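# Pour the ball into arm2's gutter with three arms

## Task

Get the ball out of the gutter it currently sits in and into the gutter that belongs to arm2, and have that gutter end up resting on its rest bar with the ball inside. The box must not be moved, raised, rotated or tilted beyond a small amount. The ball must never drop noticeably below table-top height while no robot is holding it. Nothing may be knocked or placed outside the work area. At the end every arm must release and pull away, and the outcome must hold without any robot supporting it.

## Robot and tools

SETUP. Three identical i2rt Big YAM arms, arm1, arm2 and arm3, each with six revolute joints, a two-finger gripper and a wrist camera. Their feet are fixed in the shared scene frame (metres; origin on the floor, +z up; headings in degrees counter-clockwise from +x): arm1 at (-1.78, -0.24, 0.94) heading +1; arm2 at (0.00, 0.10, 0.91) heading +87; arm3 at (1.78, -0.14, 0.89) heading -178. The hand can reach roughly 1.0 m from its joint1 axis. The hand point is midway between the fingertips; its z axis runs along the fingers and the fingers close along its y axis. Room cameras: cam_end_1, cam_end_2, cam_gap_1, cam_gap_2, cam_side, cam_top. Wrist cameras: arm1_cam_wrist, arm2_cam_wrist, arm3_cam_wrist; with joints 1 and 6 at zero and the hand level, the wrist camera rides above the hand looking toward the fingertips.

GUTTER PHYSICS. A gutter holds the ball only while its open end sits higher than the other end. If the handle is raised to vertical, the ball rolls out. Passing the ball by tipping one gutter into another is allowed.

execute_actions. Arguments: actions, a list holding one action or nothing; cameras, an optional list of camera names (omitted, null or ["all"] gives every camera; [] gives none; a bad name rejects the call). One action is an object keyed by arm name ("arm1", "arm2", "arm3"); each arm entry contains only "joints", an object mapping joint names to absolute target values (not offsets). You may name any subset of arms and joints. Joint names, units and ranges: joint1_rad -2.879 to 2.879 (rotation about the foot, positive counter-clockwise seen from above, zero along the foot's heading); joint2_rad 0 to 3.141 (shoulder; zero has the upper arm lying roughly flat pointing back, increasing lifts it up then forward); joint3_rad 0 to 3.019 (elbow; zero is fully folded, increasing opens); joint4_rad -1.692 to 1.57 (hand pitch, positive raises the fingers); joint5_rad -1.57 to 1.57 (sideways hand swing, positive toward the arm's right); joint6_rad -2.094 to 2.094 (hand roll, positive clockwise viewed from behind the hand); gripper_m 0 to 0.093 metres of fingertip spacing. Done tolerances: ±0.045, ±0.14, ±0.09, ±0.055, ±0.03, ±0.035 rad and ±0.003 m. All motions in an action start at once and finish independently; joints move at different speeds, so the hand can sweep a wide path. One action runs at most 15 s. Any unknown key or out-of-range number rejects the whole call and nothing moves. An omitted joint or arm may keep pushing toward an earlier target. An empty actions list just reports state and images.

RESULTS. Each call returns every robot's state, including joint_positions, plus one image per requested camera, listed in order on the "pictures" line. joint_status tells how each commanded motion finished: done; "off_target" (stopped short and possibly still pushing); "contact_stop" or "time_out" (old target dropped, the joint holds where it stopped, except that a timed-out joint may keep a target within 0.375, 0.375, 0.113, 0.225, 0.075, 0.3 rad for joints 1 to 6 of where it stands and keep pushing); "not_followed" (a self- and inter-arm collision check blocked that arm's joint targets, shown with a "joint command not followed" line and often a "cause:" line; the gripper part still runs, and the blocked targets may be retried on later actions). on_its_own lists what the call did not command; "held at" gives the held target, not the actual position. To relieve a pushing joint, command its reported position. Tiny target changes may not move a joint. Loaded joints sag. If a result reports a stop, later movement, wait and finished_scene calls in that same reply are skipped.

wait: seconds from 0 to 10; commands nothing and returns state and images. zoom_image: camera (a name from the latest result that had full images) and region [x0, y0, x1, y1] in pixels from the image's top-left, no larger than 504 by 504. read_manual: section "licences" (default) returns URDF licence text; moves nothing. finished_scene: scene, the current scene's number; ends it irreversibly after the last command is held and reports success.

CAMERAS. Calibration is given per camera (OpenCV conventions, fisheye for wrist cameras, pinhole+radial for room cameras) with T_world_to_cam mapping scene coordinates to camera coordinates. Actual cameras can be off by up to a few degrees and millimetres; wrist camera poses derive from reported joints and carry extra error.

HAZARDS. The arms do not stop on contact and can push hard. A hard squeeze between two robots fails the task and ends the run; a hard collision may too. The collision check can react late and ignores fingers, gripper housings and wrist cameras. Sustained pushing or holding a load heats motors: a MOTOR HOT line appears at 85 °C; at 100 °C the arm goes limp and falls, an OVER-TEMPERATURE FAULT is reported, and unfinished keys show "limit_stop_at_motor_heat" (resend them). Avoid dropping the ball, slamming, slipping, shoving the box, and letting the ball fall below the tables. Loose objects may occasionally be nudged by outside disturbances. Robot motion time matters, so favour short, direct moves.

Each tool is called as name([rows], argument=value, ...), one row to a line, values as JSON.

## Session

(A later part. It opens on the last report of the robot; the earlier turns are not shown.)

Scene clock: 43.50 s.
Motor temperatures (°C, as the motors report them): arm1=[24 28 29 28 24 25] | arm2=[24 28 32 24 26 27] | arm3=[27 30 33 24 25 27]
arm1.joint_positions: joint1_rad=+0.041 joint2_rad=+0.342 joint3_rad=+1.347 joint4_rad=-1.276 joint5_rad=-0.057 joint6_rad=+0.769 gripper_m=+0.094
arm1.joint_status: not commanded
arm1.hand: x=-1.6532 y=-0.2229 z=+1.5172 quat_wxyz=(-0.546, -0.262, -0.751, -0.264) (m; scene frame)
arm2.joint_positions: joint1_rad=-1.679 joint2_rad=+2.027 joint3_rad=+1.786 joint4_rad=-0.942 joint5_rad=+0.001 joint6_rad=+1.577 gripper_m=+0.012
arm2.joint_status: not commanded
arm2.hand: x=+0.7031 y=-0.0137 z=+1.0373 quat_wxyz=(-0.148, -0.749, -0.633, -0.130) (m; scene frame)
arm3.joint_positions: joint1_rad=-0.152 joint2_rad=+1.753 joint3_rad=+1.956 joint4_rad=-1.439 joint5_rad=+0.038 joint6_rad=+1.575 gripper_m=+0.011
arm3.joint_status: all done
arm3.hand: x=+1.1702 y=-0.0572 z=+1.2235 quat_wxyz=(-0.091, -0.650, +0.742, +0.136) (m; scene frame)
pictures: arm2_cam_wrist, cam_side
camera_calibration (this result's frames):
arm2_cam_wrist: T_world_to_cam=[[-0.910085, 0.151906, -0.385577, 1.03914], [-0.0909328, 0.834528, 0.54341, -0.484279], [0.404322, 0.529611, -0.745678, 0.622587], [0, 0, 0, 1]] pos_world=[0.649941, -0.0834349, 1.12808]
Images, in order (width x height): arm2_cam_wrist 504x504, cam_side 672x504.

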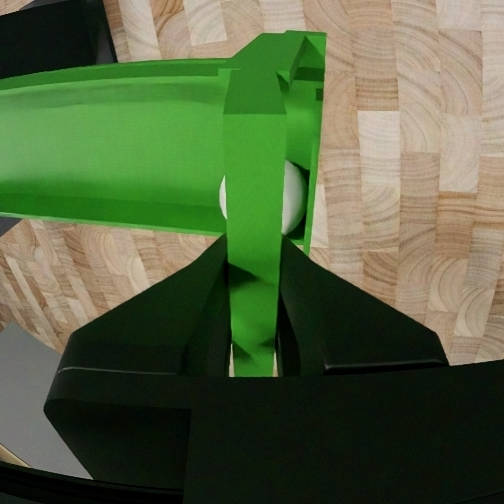

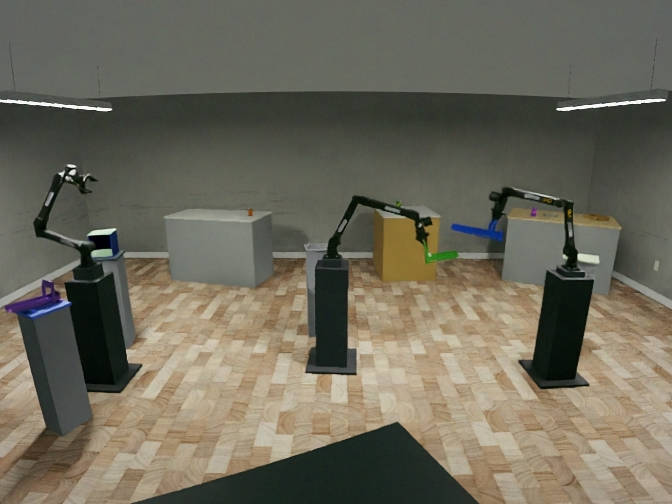

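execute_actions([
  {"arm2": {"joints": {"joint1_rad": 0.06, "joint2_rad": 1.88, "joint5_rad": -0.35, "joint6_rad": 0.9}}, "arm3": {"joints": {"joint1_rad": -2.376, "joint5_rad": -0.2, "joint6_rad": -0.275}}},
], cameras=["arm2_cam_wrist", "cam_side", "cam_end_2"])

Scene clock: 46.70 s.
Motor temperatures (°C, as the motors report them): arm1=[24 28 29 28 24 25] | arm2=[24 28 33 24 26 27] | arm3=[27 30 34 24 25 27]
arm1.joint_positions: joint1_rad=+0.041 joint2_rad=+0.342 joint3_rad=+1.347 joint4_rad=-1.276 joint5_rad=-0.057 joint6_rad=+0.769 gripper_m=+0.094
arm1.joint_status: not commanded
arm1.hand: x=-1.6532 y=-0.2229 z=+1.5172 quat_wxyz=(-0.546, -0.262, -0.751, -0.264) (m; scene frame)
arm2.joint_positions: joint1_rad=+0.073 joint2_rad=+1.902 joint3_rad=+1.791 joint4_rad=-0.929 joint5_rad=-0.349 joint6_rad=+0.909 gripper_m=+0.012
arm2.joint_status: all done
arm2.hand: x=-0.0750 y=+0.8069 z=+1.1328 quat_wxyz=(+0.072, +0.362, -0.880, -0.298) (m; scene frame)
arm3.joint_positions: joint1_rad=-2.378 joint2_rad=+1.768 joint3_rad=+1.956 joint4_rad=-1.439 joint5_rad=-0.194 joint6_rad=-0.260 gripper_m=+0.011
arm3.joint_status: all done
arm3.hand: x=+2.1850 y=+0.3201 z=+1.2304 quat_wxyz=(+0.134, -0.507, +0.841, +0.134) (m; scene frame)
pictures: arm2_cam_wrist, cam_end_2, cam_side
camera_calibration (this result's frames):
arm2_cam_wrist: T_world_to_cam=[[0.597697, -0.557353, -0.576295, 1.14454], [-0.388525, -0.830138, 0.3999, 0.191733], [-0.701289, -0.0151141, -0.712716, 0.893121], [0, 0, 0, 1]] pos_world=[0.0167389, 0.810578, 1.21946]
Images, in order (width x height): arm2_cam_wrist 504x504, cam_end_2 672x504, cam_side 672x504.

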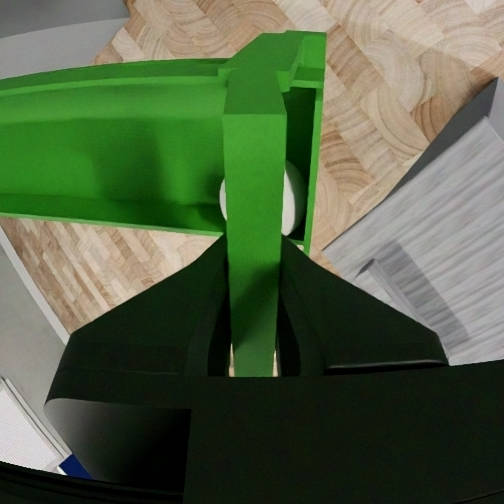

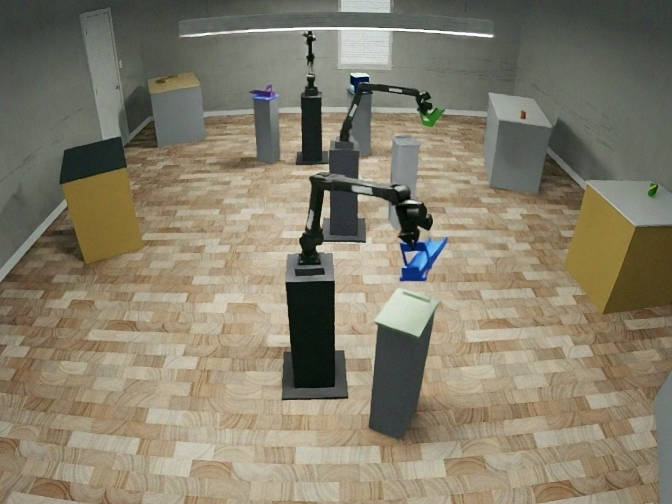

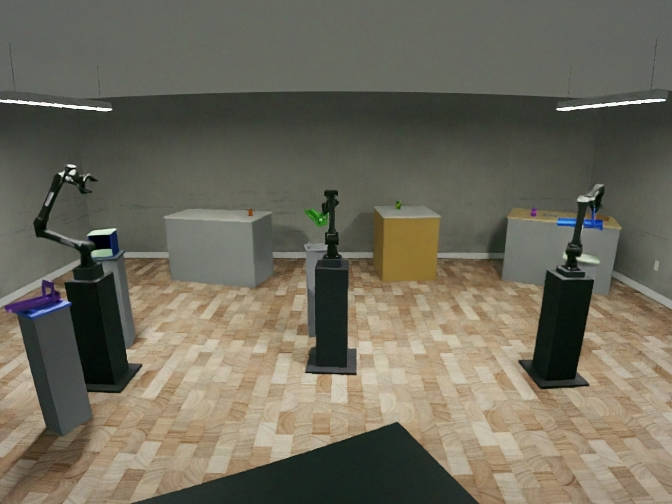

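execute_actions([
  {"arm2": {"joints": {"joint1_rad": 0.05, "joint3_rad": 1.70, "joint4_rad": -1.38, "joint5_rad": -0.45, "joint6_rad": -0.16}}, "arm3": {"joints": {"joint2_rad": 1.98, "joint3_rad": 1.77, "joint4_rad": -1.37, "joint5_rad": -0.23}}},
], cameras=["arm2_cam_wrist", "arm3_cam_wrist", "cam_side"])

Scene clock: 49.23 s.
Motor temperatures (°C, as the motors report them): arm1=[24 28 30 28 24 25] | arm2=[24 28 33 24 27 27] | arm3=[27 30 34 24 26 27]
arm1.joint_positions: joint1_rad=+0.041 joint2_rad=+0.342 joint3_rad=+1.347 joint4_rad=-1.276 joint5_rad=-0.057 joint6_rad=+0.769 gripper_m=+0.094
arm1.joint_status: not commanded
arm1.hand: x=-1.6532 y=-0.2229 z=+1.5172 quat_wxyz=(-0.546, -0.262, -0.751, -0.264) (m; scene frame)
arm2.joint_positions: joint1_rad=+0.064 joint2_rad=+1.895 joint3_rad=+1.684 joint4_rad=-1.366 joint5_rad=-0.440 joint6_rad=-0.148 gripper_m=+0.012
arm2.joint_status: all done
arm2.hand: x=-0.0808 y=+0.6784 z=+1.0690 quat_wxyz=(+0.141, +0.744, -0.634, -0.160) (m; scene frame)
arm3.joint_positions: joint1_rad=-2.378 joint2_rad=+1.973 joint3_rad=+1.736 joint4_rad=-1.376 joint5_rad=-0.227 joint6_rad=-0.264 gripper_m=+0.011
arm3.joint_status: all done
arm3.hand: x=+2.1688 y=+0.3111 z=+1.0220 quat_wxyz=(-0.043, -0.499, +0.859, +0.104) (m; scene frame)
pictures: arm2_cam_wrist, arm3_cam_wrist, cam_side
camera_calibration (this result's frames):
arm2_cam_wrist: T_world_to_cam=[[0.897284, 0.16047, -0.411255, 0.400486], [0.363303, -0.797648, 0.481424, 0.0598095], [-0.250782, -0.581384, -0.774016, 1.32771], [0, 0, 0, 1]] pos_world=[-0.0481134, 0.75535, 1.16358]
arm3_cam_wrist: T_world_to_cam=[[0.856602, -0.47121, -0.210225, -1.49932], [-0.298495, -0.784884, 0.543009, 0.345684], [-0.420874, -0.402391, -0.812986, 1.98853], [0, 0, 0, 1]] pos_world=[2.22443, 0.36499, 1.11374]
Images, in order (width x height): arm2_cam_wrist 504x504, arm3_cam_wrist 504x504, cam_side 672x504.

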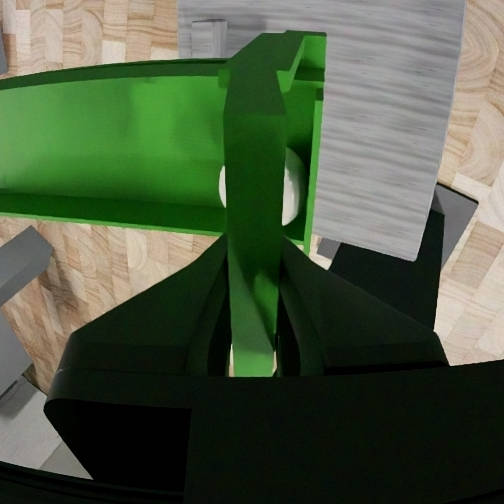

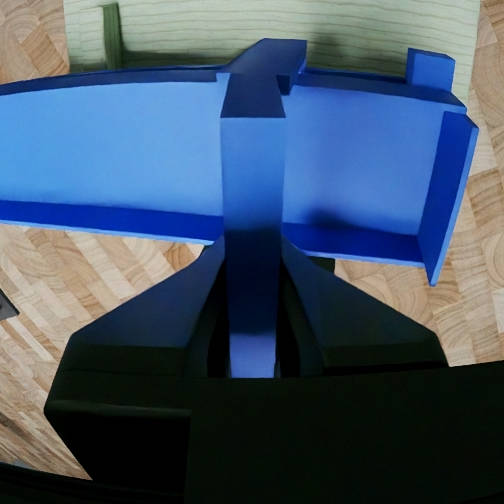

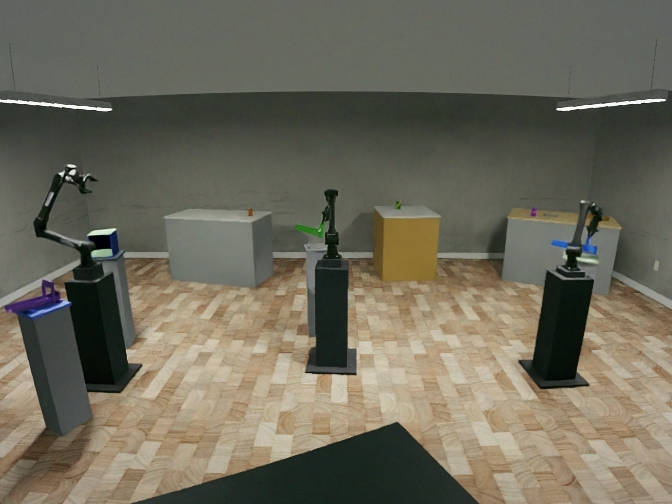

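execute_actions([
  {"arm2": {"joints": {"joint2_rad": 1.925, "joint3_rad": 1.60, "joint4_rad": -1.22, "joint5_rad": -0.29}}, "arm3": {"joints": {"joint2_rad": 2.03, "joint4_rad": -1.295, "joint5_rad": -0.25}}},
], cameras=["arm2_cam_wrist", "arm3_cam_wrist", "cam_side", "cam_end_2"])

zoom_image(camera="cam_side", region=[285, 205, 355, 260])

zoom_image(camera="cam_side", region=[540, 210, 620, 275])

Scene clock: 50.80 s.
Motor temperatures (°C, as the motors report them): arm1=[24 28 30 28 24 25] | arm2=[24 28 33 24 27 27] | arm3=[27 30 34 24 26 27]
arm1.joint_positions: joint1_rad=+0.041 joint2_rad=+0.342 joint3_rad=+1.347 joint4_rad=-1.276 joint5_rad=-0.057 joint6_rad=+0.769 gripper_m=+0.094
arm1.joint_status: not commanded
arm1.hand: x=-1.6532 y=-0.2229 z=+1.5172 quat_wxyz=(-0.546, -0.262, -0.751, -0.264) (m; scene frame)
arm2.joint_positions: joint1_rad=+0.064 joint2_rad=+1.935 joint3_rad=+1.594 joint4_rad=-1.233 joint5_rad=-0.288 joint6_rad=-0.150 gripper_m=+0.012
arm2.joint_status: all done
arm2.hand: x=-0.0558 y=+0.6795 z=+1.0049 quat_wxyz=(+0.091, +0.754, -0.642, -0.105) (m; scene frame)
arm3.joint_positions: joint1_rad=-2.378 joint2_rad=+2.032 joint3_rad=+1.736 joint4_rad=-1.302 joint5_rad=-0.244 joint6_rad=-0.264 gripper_m=+0.011
arm3.joint_status: all done
arm3.hand: x=+2.1784 y=+0.3249 z=+0.9879 quat_wxyz=(-0.039, -0.499, +0.858, +0.114) (m; scene frame)
pictures: arm2_cam_wrist, arm3_cam_wrist, cam_end_2, cam_side
camera_calibration (this result's frames):
arm2_cam_wrist: T_world_to_cam=[[0.948818, 0.163991, -0.26991, 0.209956], [0.287959, -0.800197, 0.526084, 0.035203], [-0.129708, -0.576881, -0.806464, 1.32132], [0, 0, 0, 1]] pos_world=[-0.0379616, 0.755982, 1.10375]
arm3_cam_wrist: T_world_to_cam=[[0.855938, -0.466731, -0.222557, -1.49609], [-0.297548, -0.796595, 0.526215, 0.396159], [-0.422889, -0.384186, -0.820711, 1.97653], [0, 0, 0, 1]] pos_world=[2.23429, 0.376658, 1.08073]
Images, in order (width x height): arm2_cam_wrist 504x504, arm3_cam_wrist 504x504, cam_end_2 672x504, cam_side 672x504.

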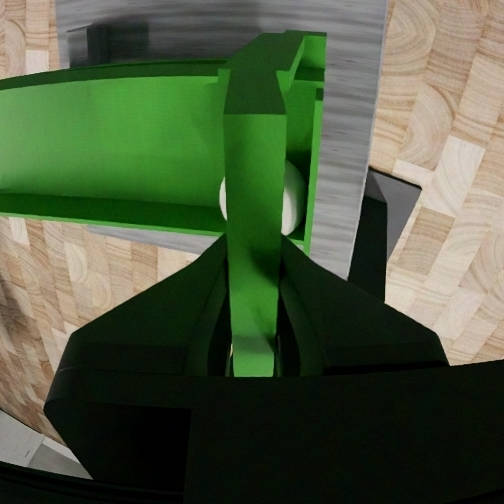

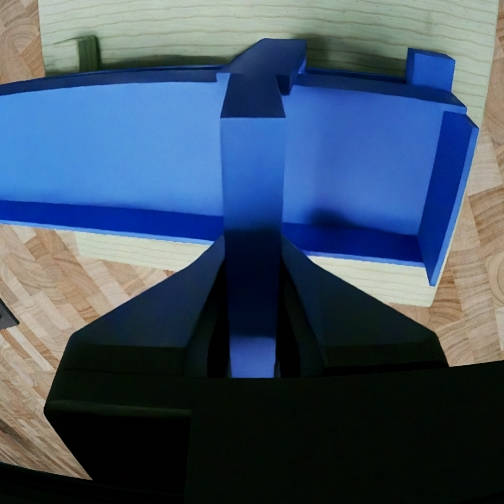

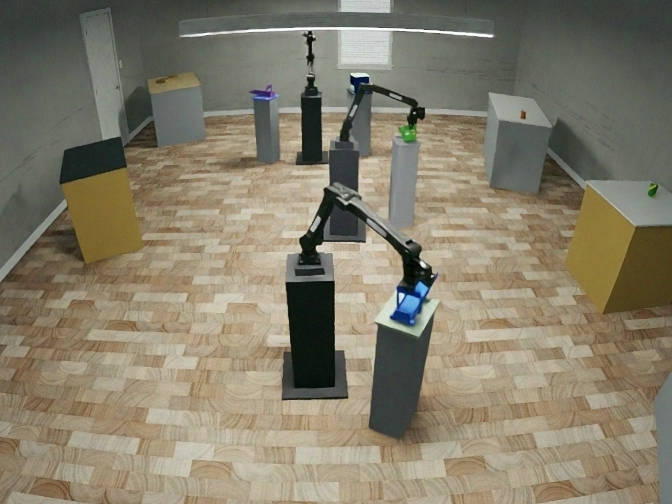

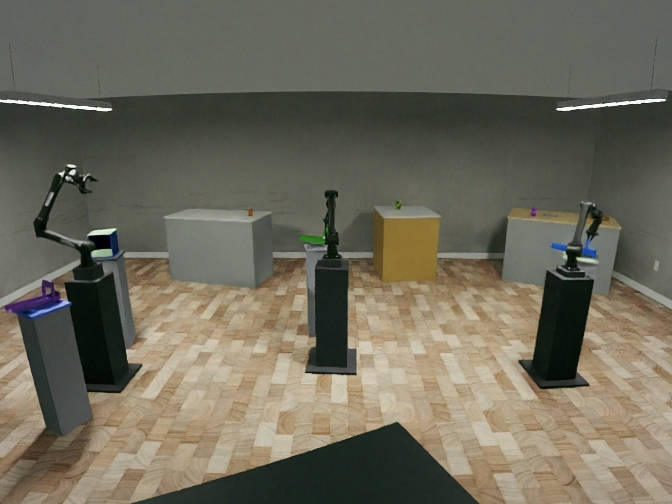

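Region (285, 205, 355, 260) of cam_side's 672x504 image, scaled by 7.200, with more detail than that image has; it fills the top 396 rows of this view, and the rest is white.

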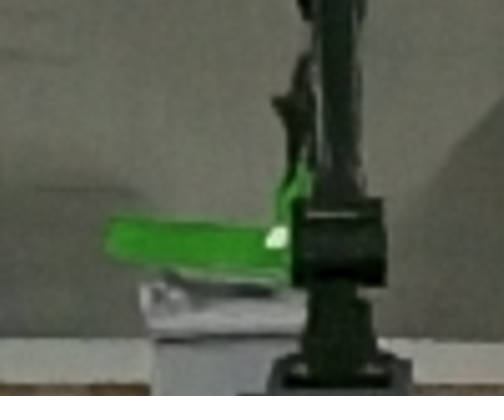

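Region (540, 210, 620, 275) of cam_side's 672x504 image, scaled by 6.300, with more detail than that image has; it fills the top 410 rows of this view, and the rest is white.

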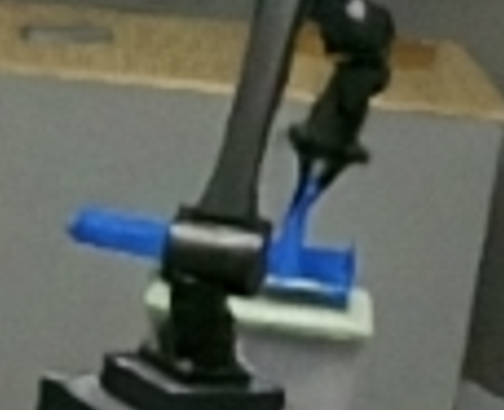

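execute_actions([
  {"arm2": {"joints": {"joint3_rad": 1.547, "joint4_rad": -1.17, "joint5_rad": -0.25}}, "arm3": {"joints": {"joint3_rad": 1.715, "joint4_rad": -1.265}}},
], cameras=["arm2_cam_wrist", "arm3_cam_wrist", "cam_side"])

zoom_image(camera="cam_side", region=[285, 205, 355, 260])

zoom_image(camera="cam_side", region=[540, 210, 620, 275])

Scene clock: 52.00 s.
Motor temperatures (°C, as the motors report them): arm1=[24 28 30 28 24 25] | arm2=[24 28 32 24 27 27] | arm3=[27 30 34 24 26 27]
arm1.joint_positions: joint1_rad=+0.041 joint2_rad=+0.342 joint3_rad=+1.347 joint4_rad=-1.276 joint5_rad=-0.057 joint6_rad=+0.769 gripper_m=+0.094
arm1.joint_status: not commanded
arm1.hand: x=-1.6532 y=-0.2229 z=+1.5172 quat_wxyz=(-0.546, -0.262, -0.751, -0.264) (m; scene frame)
arm2.joint_positions: joint1_rad=+0.063 joint2_rad=+1.935 joint3_rad=+1.542 joint4_rad=-1.184 joint5_rad=-0.249 joint6_rad=-0.150 gripper_m=+0.012
arm2.joint_status: all done
arm2.hand: x=-0.0489 y=+0.6717 z=+0.9844 quat_wxyz=(+0.079, +0.756, -0.643, -0.089) (m; scene frame)
arm3.joint_positions: joint1_rad=-2.378 joint2_rad=+2.032 joint3_rad=+1.707 joint4_rad=-1.272 joint5_rad=-0.244 joint6_rad=-0.264 gripper_m=+0.011
arm3.joint_status: all done
arm3.hand: x=+2.1764 y=+0.3227 z=+0.9772 quat_wxyz=(-0.038, -0.499, +0.858, +0.115) (m; scene frame)
pictures: arm2_cam_wrist, arm3_cam_wrist, cam_side
camera_calibration (this result's frames):
arm2_cam_wrist: T_world_to_cam=[[0.958621, 0.163236, -0.233238, 0.163999], [0.267191, -0.798662, 0.53921, 0.0227258], [-0.0982594, -0.579217, -0.80923, 1.30698], [0, 0, 0, 1]] pos_world=[-0.0348625, 0.748403, 1.08364]
arm3_cam_wrist: T_world_to_cam=[[0.856178, -0.466487, -0.222146, -1.49872], [-0.298109, -0.797166, 0.52503, 0.402082], [-0.422007, -0.383296, -0.82158, 1.96469], [0, 0, 0, 1]] pos_world=[2.23215, 0.374452, 1.07011]
Images, in order (width x height): arm2_cam_wrist 504x504, arm3_cam_wrist 504x504, cam_side 672x504.

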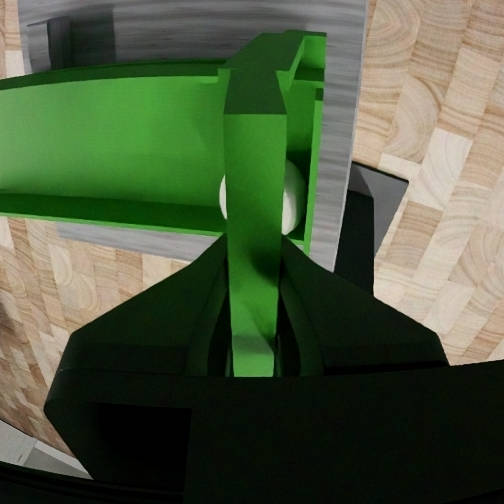

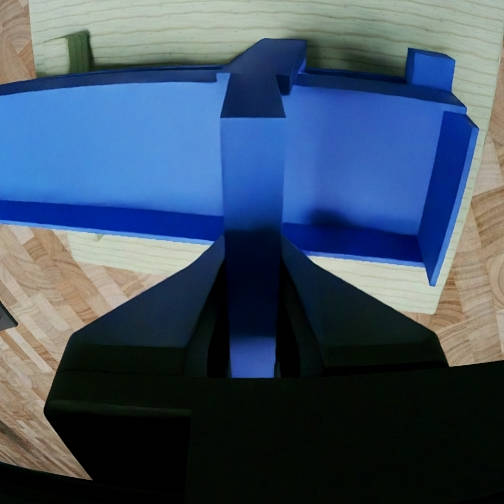

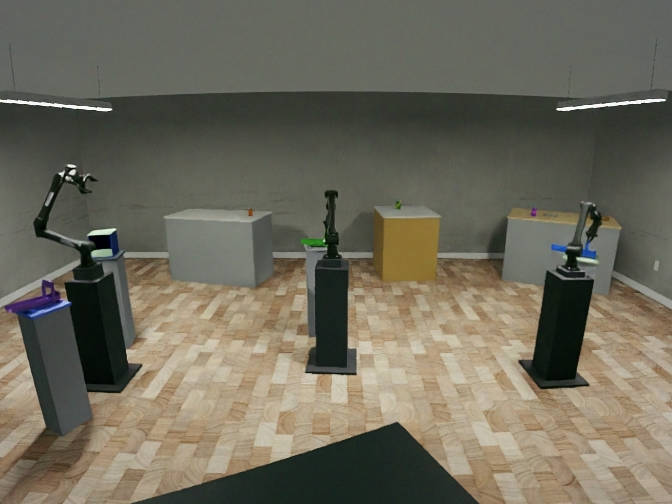

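Region (285, 205, 355, 260) of cam_side's 672x504 image, scaled by 7.200, with more detail than that image has; it fills the top 396 rows of this view, and the rest is white.

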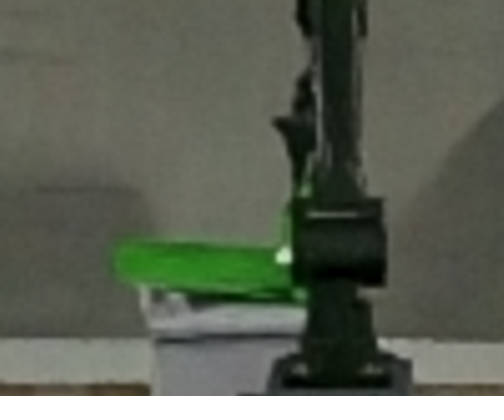

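Region (540, 210, 620, 275) of cam_side's 672x504 image, scaled by 6.300, with more detail than that image has; it fills the top 410 rows of this view, and the rest is white.

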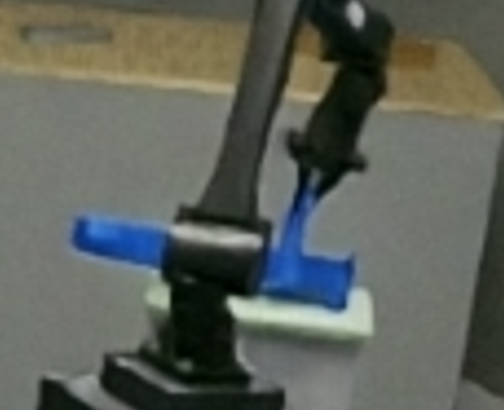

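Both gutters are within a few mm of their rests. Releasing.

execute_actions([
  {"arm2": {"joints": {"gripper_m": 0.06}}, "arm3": {"joints": {"gripper_m": 0.06}}},
], cameras=["arm2_cam_wrist", "arm3_cam_wrist"])

execute_actions([
  {"arm2": {"joints": {"joint2_rad": 1.45}}, "arm3": {"joints": {"joint2_rad": 1.55}}},
], cameras=["arm2_cam_wrist", "cam_side", "cam_end_2", "cam_end_1"])

Scene clock: 53.07 s.
Motor temperatures (°C, as the motors report them): arm1=[24 28 30 28 24 25] | arm2=[24 28 32 24 27 27] | arm3=[27 30 34 24 26 27]
arm1.joint_positions: joint1_rad=+0.041 joint2_rad=+0.342 joint3_rad=+1.347 joint4_rad=-1.276 joint5_rad=-0.057 joint6_rad=+0.769 gripper_m=+0.094
arm1.joint_status: not commanded
arm1.hand: x=-1.6532 y=-0.2229 z=+1.5172 quat_wxyz=(-0.546, -0.262, -0.751, -0.264) (m; scene frame)
arm2.joint_positions: joint1_rad=+0.063 joint2_rad=+1.935 joint3_rad=+1.542 joint4_rad=-1.184 joint5_rad=-0.249 joint6_rad=-0.150 gripper_m=+0.060
arm2.joint_status: all done
arm2.hand: x=-0.0490 y=+0.6717 z=+0.9846 quat_wxyz=(+0.079, +0.756, -0.643, -0.090) (m; scene frame)
arm3.joint_positions: joint1_rad=-2.378 joint2_rad=+2.030 joint3_rad=+1.707 joint4_rad=-1.272 joint5_rad=-0.247 joint6_rad=-0.264 gripper_m=+0.060
arm3.joint_status: all done
arm3.hand: x=+2.1761 y=+0.3232 z=+0.9784 quat_wxyz=(-0.038, -0.499, +0.858, +0.116) (m; scene frame)
pictures: arm2_cam_wrist, arm3_cam_wrist
camera_calibration (this result's frames):
arm2_cam_wrist: T_world_to_cam=[[0.95853, 0.163327, -0.233546, 0.16435], [0.267401, -0.798865, 0.538805, 0.0231827], [-0.0985699, -0.578912, -0.80941, 1.30712], [0, 0, 0, 1]] pos_world=[-0.0348904, 0.748386, 1.08389]
arm3_cam_wrist: T_world_to_cam=[[0.855976, -0.465735, -0.22449, -1.4955], [-0.297702, -0.79899, 0.522484, 0.403872], [-0.422704, -0.380403, -0.822566, 1.9673], [0, 0, 0, 1]] pos_world=[2.23193, 0.374548, 1.07149]
Images, in order (width x height): arm2_cam_wrist 504x504, arm3_cam_wrist 504x504.

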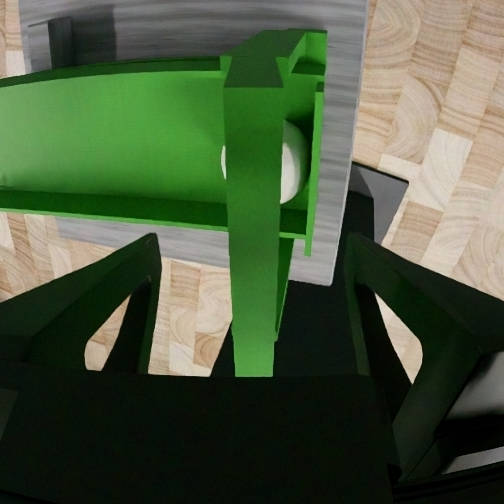

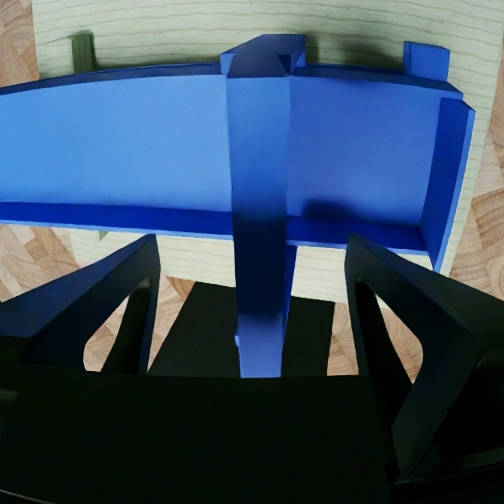

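Scene clock: 54.77 s.
Motor temperatures (°C, as the motors report them): arm1=[24 28 30 28 24 25] | arm2=[24 28 32 24 27 27] | arm3=[27 30 34 24 26 27]
arm1.joint_positions: joint1_rad=+0.041 joint2_rad=+0.342 joint3_rad=+1.347 joint4_rad=-1.276 joint5_rad=-0.057 joint6_rad=+0.769 gripper_m=+0.094
arm1.joint_status: not commanded
arm1.hand: x=-1.6532 y=-0.2229 z=+1.5172 quat_wxyz=(-0.546, -0.262, -0.751, -0.264) (m; scene frame)
arm2.joint_positions: joint1_rad=+0.063 joint2_rad=+1.449 joint3_rad=+1.542 joint4_rad=-1.183 joint5_rad=-0.249 joint6_rad=-0.150 gripper_m=+0.060
arm2.joint_status: all done
arm2.hand: x=-0.0511 y=+0.6338 z=+1.2478 quat_wxyz=(-0.104, +0.754, -0.601, -0.244) (m; scene frame)
arm3.joint_positions: joint1_rad=-2.378 joint2_rad=+1.551 joint3_rad=+1.709 joint4_rad=-1.271 joint5_rad=-0.249 joint6_rad=-0.264 gripper_m=+0.060
arm3.joint_status: all done
arm3.hand: x=+2.1443 y=+0.2922 z=+1.2548 quat_wxyz=(+0.192, -0.511, +0.819, +0.176) (m; scene frame)
pictures: arm2_cam_wrist, cam_end_1, cam_end_2, cam_side
camera_calibration (this result's frames):
arm2_cam_wrist: T_world_to_cam=[[0.956513, 0.259143, -0.133893, 0.048871], [0.273359, -0.956542, 0.101499, 0.497559], [-0.101772, -0.133686, -0.985784, 1.43575], [0, 0, 0, 1]] pos_world=[-0.0366389, 0.655212, 1.37138]
Images, in order (width x height): arm2_cam_wrist 504x504, cam_end_1 672x504, cam_end_2 672x504, cam_side 672x504.

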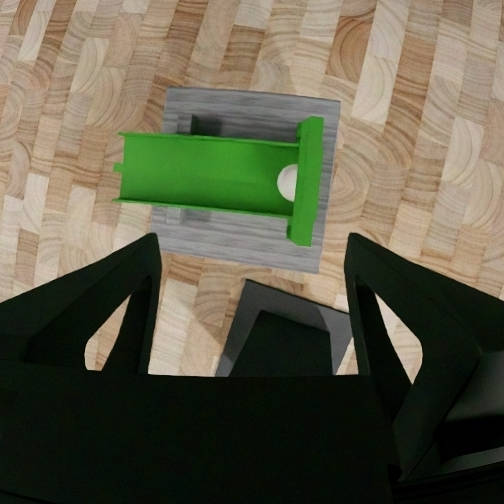

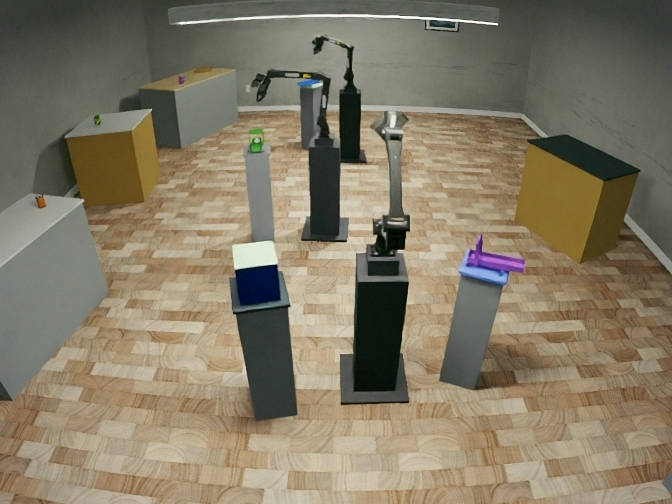

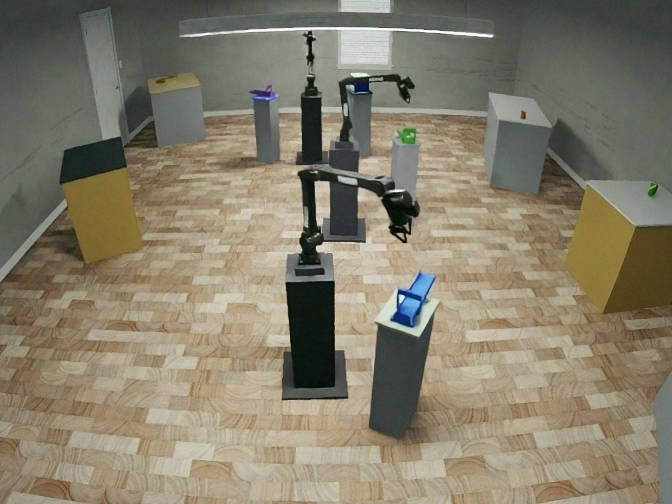

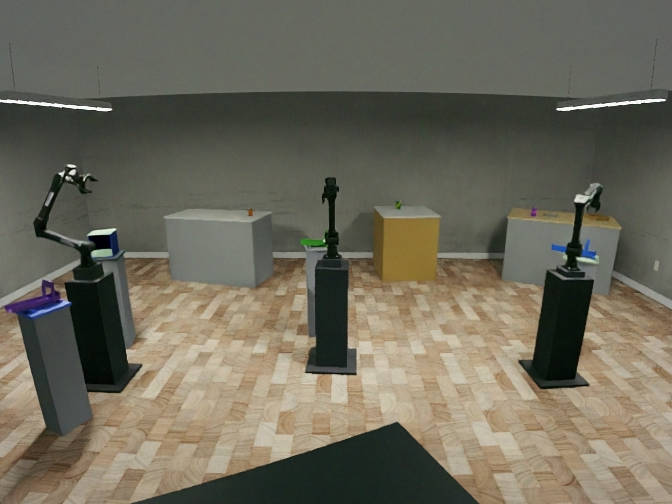

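The ball is in the green gutter, the gutter is on its rest bar, and the arms are clear.

finished_scene(scene=1)

The scene is finished: the task was done.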